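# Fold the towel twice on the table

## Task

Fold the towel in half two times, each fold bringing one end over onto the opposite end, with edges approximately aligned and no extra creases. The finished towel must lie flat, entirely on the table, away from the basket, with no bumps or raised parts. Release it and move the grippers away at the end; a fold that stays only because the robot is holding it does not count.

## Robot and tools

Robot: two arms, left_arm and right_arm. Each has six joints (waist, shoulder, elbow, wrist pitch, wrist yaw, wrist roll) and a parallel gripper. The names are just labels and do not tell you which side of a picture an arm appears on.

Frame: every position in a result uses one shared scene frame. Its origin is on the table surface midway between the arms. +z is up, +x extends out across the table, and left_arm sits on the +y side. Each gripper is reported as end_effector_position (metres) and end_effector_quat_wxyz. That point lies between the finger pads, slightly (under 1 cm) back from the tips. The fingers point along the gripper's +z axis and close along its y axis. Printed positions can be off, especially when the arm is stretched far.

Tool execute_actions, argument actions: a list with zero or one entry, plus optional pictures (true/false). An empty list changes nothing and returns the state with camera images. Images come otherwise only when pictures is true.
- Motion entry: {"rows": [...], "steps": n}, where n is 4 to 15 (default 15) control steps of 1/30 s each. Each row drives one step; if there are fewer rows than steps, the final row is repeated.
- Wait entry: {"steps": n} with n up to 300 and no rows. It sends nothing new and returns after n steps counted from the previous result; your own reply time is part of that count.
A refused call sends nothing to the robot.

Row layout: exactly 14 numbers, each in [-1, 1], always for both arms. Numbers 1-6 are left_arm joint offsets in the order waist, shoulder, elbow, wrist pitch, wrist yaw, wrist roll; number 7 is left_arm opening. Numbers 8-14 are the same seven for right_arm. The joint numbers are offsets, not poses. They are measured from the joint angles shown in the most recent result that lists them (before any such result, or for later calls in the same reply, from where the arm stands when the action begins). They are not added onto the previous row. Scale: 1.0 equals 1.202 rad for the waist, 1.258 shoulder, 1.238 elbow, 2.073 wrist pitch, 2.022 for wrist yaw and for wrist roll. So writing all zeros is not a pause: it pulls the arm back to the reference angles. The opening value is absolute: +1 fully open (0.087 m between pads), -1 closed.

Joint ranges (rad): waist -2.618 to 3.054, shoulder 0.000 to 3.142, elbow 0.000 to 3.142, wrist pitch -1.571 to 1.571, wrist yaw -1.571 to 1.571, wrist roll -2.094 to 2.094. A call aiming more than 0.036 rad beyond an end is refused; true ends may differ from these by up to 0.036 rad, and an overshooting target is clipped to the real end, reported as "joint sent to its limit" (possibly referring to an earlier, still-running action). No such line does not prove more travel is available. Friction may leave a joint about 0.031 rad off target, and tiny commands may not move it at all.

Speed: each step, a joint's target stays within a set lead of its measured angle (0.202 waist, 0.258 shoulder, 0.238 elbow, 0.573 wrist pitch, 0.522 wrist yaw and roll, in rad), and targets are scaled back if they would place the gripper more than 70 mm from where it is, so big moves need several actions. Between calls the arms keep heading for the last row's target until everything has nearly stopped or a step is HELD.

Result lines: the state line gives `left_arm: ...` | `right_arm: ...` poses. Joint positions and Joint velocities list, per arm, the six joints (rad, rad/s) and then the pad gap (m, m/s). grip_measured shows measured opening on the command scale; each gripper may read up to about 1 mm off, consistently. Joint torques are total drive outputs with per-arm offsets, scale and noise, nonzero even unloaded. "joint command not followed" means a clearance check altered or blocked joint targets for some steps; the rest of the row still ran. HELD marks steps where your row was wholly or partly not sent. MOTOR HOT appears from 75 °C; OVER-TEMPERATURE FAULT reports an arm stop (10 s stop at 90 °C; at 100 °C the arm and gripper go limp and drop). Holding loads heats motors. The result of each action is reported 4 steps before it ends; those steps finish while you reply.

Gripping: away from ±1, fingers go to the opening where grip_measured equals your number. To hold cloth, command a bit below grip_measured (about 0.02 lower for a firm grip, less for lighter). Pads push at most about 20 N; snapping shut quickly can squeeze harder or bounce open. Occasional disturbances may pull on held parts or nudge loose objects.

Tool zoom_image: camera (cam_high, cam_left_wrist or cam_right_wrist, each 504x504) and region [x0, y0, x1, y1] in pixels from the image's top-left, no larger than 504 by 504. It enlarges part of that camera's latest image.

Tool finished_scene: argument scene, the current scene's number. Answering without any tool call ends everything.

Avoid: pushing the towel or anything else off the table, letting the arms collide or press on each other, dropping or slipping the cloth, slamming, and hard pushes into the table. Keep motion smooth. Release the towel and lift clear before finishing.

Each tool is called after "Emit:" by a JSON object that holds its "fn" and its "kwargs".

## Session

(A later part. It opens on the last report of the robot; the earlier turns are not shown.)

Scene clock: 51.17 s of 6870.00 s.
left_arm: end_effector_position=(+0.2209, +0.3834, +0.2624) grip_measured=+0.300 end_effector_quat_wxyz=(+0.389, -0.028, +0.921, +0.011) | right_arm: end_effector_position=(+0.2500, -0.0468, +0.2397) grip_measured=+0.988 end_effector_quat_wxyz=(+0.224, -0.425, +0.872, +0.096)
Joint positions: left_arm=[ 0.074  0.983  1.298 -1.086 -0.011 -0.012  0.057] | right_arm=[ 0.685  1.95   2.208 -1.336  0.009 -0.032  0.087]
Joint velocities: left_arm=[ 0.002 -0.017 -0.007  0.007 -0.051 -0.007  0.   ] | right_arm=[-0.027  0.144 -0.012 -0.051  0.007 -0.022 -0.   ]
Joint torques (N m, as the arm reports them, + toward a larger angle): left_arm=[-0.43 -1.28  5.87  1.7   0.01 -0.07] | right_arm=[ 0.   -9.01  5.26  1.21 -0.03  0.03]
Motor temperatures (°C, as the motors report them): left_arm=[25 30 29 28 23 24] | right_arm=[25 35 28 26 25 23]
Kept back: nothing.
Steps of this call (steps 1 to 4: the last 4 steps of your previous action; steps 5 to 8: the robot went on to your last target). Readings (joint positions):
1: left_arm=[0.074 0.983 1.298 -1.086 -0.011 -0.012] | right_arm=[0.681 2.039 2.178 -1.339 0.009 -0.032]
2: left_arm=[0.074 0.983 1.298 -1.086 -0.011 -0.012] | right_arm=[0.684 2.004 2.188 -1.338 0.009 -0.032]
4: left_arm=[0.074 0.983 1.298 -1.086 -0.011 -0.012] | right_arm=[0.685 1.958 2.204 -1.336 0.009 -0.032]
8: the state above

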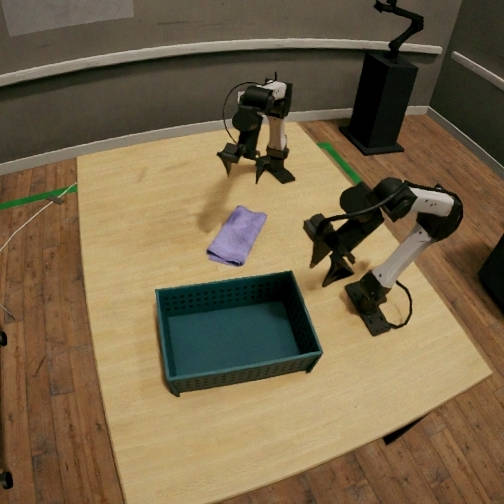

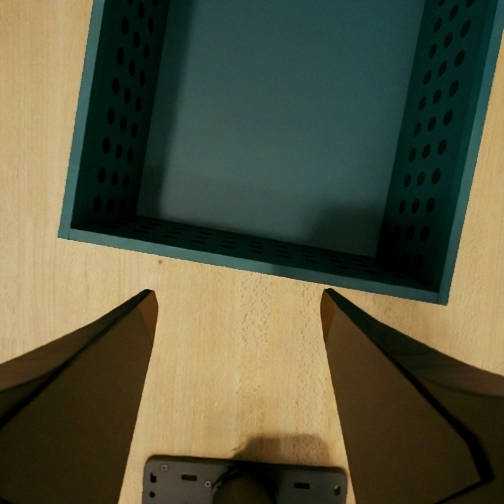

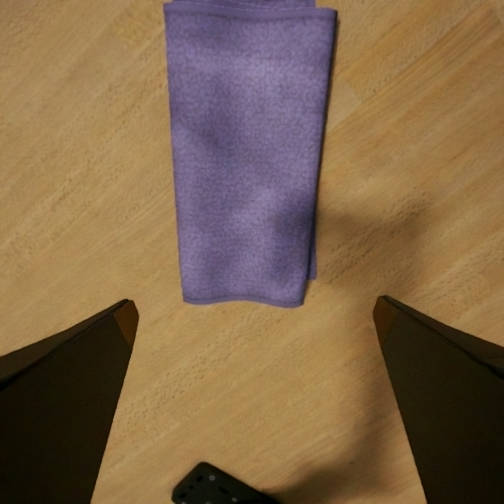

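Within ~2 cm; good. Move clear.

Emit:
{"fn": "execute_actions", "kwargs": {"actions": [{"rows":[[0,0,0,0,0,0,0.3,-0.05,-0.05,-0.04,0,0,0,1],[0,0,0,0,0,0,0.3,-0.1,-0.1,-0.08,0,0,0,1],[0,0,0,0,0,0,0.3,-0.15,-0.15,-0.12,0,0,0,1],[0,0,0,0,0,0,0.3,-0.2,-0.2,-0.16,0,0,0,1],[0,0,0,0,0,0,0.3,-0.25,-0.25,-0.2,0,0,0,1],[0,0,0,0,0,0,0.3,-0.3,-0.3,-0.25,0,0,0,1],[0,0,0,0,0,0,0.3,-0.35,-0.35,-0.3,0,0,0,1],[0,0,0,0,0,0,0.3,-0.4,-0.4,-0.35,0,0,0,1],[0,0,0,0,0,0,0.3,-0.45,-0.45,-0.4,0,0,0,1],[0,0,0,0,0,0,0.3,-0.5,-0.5,-0.45,0,0,0,1],[0,0,0,0,0,0,0.3,-0.55,-0.55,-0.5,0,0,0,1],[0,0,0,0,0,0,0.3,-0.6,-0.6,-0.55,0,0,0,1],[0,0,0,0,0,0,0.3,-0.65,-0.64,-0.59,0,0,0,1],[0,0,0,0,0,0,0.3,-0.69,-0.67,-0.62,0,0,0,1],[0,0,0,0,0,0,0.3,-0.72,-0.69,-0.64,0,0,0,1]]}]}}

Emit:
{"fn": "execute_actions", "kwargs": {"actions": [{"steps":20}], "pictures": true}}

Scene clock: 52.77 s of 6870.00 s.
left_arm: end_effector_position=(+0.2209, +0.3834, +0.2624) grip_measured=+0.300 end_effector_quat_wxyz=(+0.389, -0.028, +0.921, +0.011) | right_arm: end_effector_position=(+0.2630, -0.2453, +0.2631) grip_measured=+0.988 end_effector_quat_wxyz=(+0.257, -0.214, +0.941, +0.047)
Joint positions: left_arm=[ 0.074  0.983  1.298 -1.086 -0.011 -0.012  0.057] | right_arm=[ 0.225  1.493  1.761 -1.311  0.006 -0.032  0.087]
Joint velocities: left_arm=[-0.007  0.002 -0.002  0.037  0.007 -0.022 -0.   ] | right_arm=[-1.687 -1.932 -1.834  0.037 -0.037  0.022 -0.001]
Joint torques (N m, as the arm reports them, + toward a larger angle): left_arm=[-0.68 -1.41  5.88  1.68 -0.03 -0.08] | right_arm=[-0.19 -7.89  5.3   0.92 -0.12  0.05]
Motor temperatures (°C, as the motors report them): left_arm=[25 30 29 28 23 24] | right_arm=[25 35 28 26 25 23]
Steps of this call (steps 1 to 30: the robot went on to your last target; steps 31 to 37: nothing new was sent; steps 38 to 48: the first 11 steps of this action). Readings (joint positions):
38: left_arm=[0.074 0.983 1.298 -1.086 -0.011 -0.012] | right_arm=[0.681 1.958 2.200 -1.332 0.008 -0.032]
39: left_arm=[0.074 0.983 1.298 -1.086 -0.011 -0.012] | right_arm=[0.667 1.940 2.174 -1.327 0.004 -0.032]
41: left_arm=[0.074 0.983 1.298 -1.086 -0.011 -0.012] | right_arm=[0.603 1.875 2.101 -1.328 -0.000 -0.032]
45: left_arm=[0.074 0.983 1.298 -1.086 -0.011 -0.012] | right_arm=[0.399 1.683 1.934 -1.318 0.002 -0.032]
48: the state above

Scene clock: 53.43 s of 6870.00 s.
left_arm: end_effector_position=(+0.2209, +0.3834, +0.2624) grip_measured=+0.300 end_effector_quat_wxyz=(+0.389, -0.028, +0.921, +0.011) | right_arm: end_effector_position=(+0.1834, -0.3687, +0.2564) grip_measured=+0.988 end_effector_quat_wxyz=(+0.287, -0.023, +0.957, -0.010)
Joint positions: left_arm=[ 0.074  0.983  1.298 -1.086 -0.011 -0.012  0.057] | right_arm=[-0.171  1.071  1.431 -1.347  0.018 -0.031  0.087]
Joint velocities: left_arm=[ 0.012 -0.002 -0.012 -0.022  0.081 -0.022  0.   ] | right_arm=[-0.017 -0.017  0.007 -0.051 -0.066  0.022 -0.   ]
Joint torques (N m, as the arm reports them, + toward a larger angle): left_arm=[-0.49 -1.26  5.9   1.67 -0.02 -0.09] | right_arm=[-1.1  -0.68  4.6   1.45 -0.11  0.  ]
Motor temperatures (°C, as the motors report them): left_arm=[25 30 29 28 23 24] | right_arm=[25 35 28 26 25 23]
Kept back: nothing.
Steps of this call (steps 1 to 4: the last 4 steps of your previous action; steps 5 to 20: the robot went on to your last target). Readings (joint positions):
1: left_arm=[0.074 0.983 1.298 -1.086 -0.011 -0.012] | right_arm=[0.164 1.425 1.699 -1.310 0.007 -0.032]
2: left_arm=[0.074 0.983 1.298 -1.086 -0.011 -0.012] | right_arm=[0.101 1.356 1.635 -1.310 0.009 -0.032]
4: left_arm=[0.074 0.983 1.298 -1.086 -0.011 -0.012] | right_arm=[-0.035 1.215 1.517 -1.314 0.010 -0.032]
8: left_arm=[0.074 0.983 1.298 -1.086 -0.011 -0.012] | right_arm=[-0.171 1.074 1.445 -1.349 0.020 -0.031]
20: the state above

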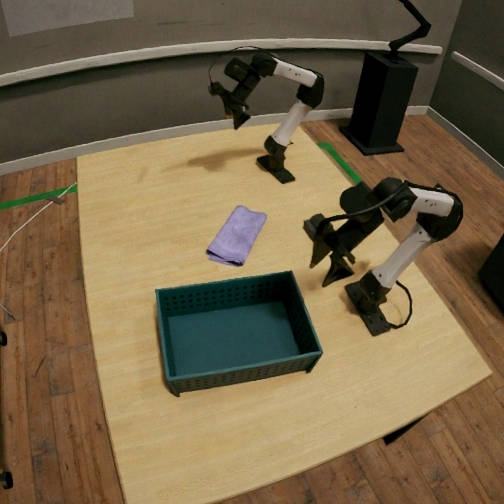

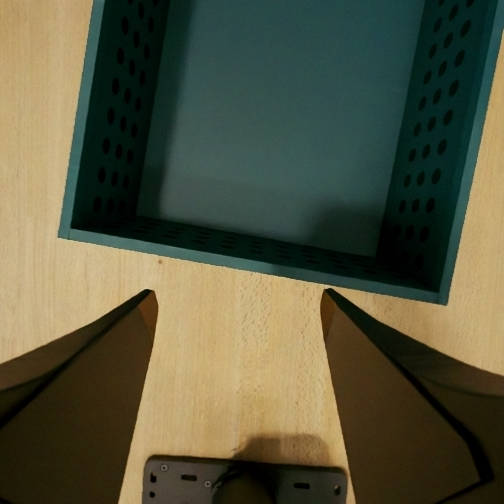

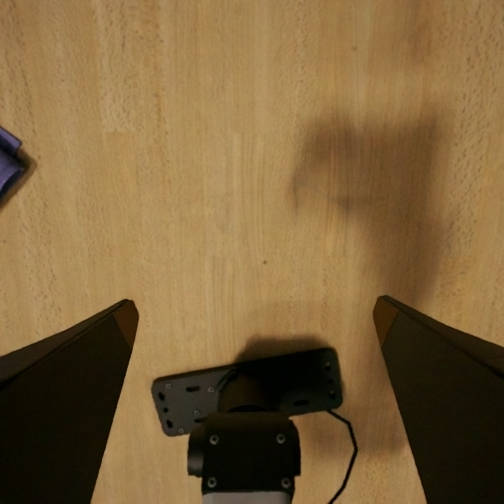

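Emit:
{"fn": "finished_scene", "kwargs": {"scene": 1}}

The scene is finished: the task was done.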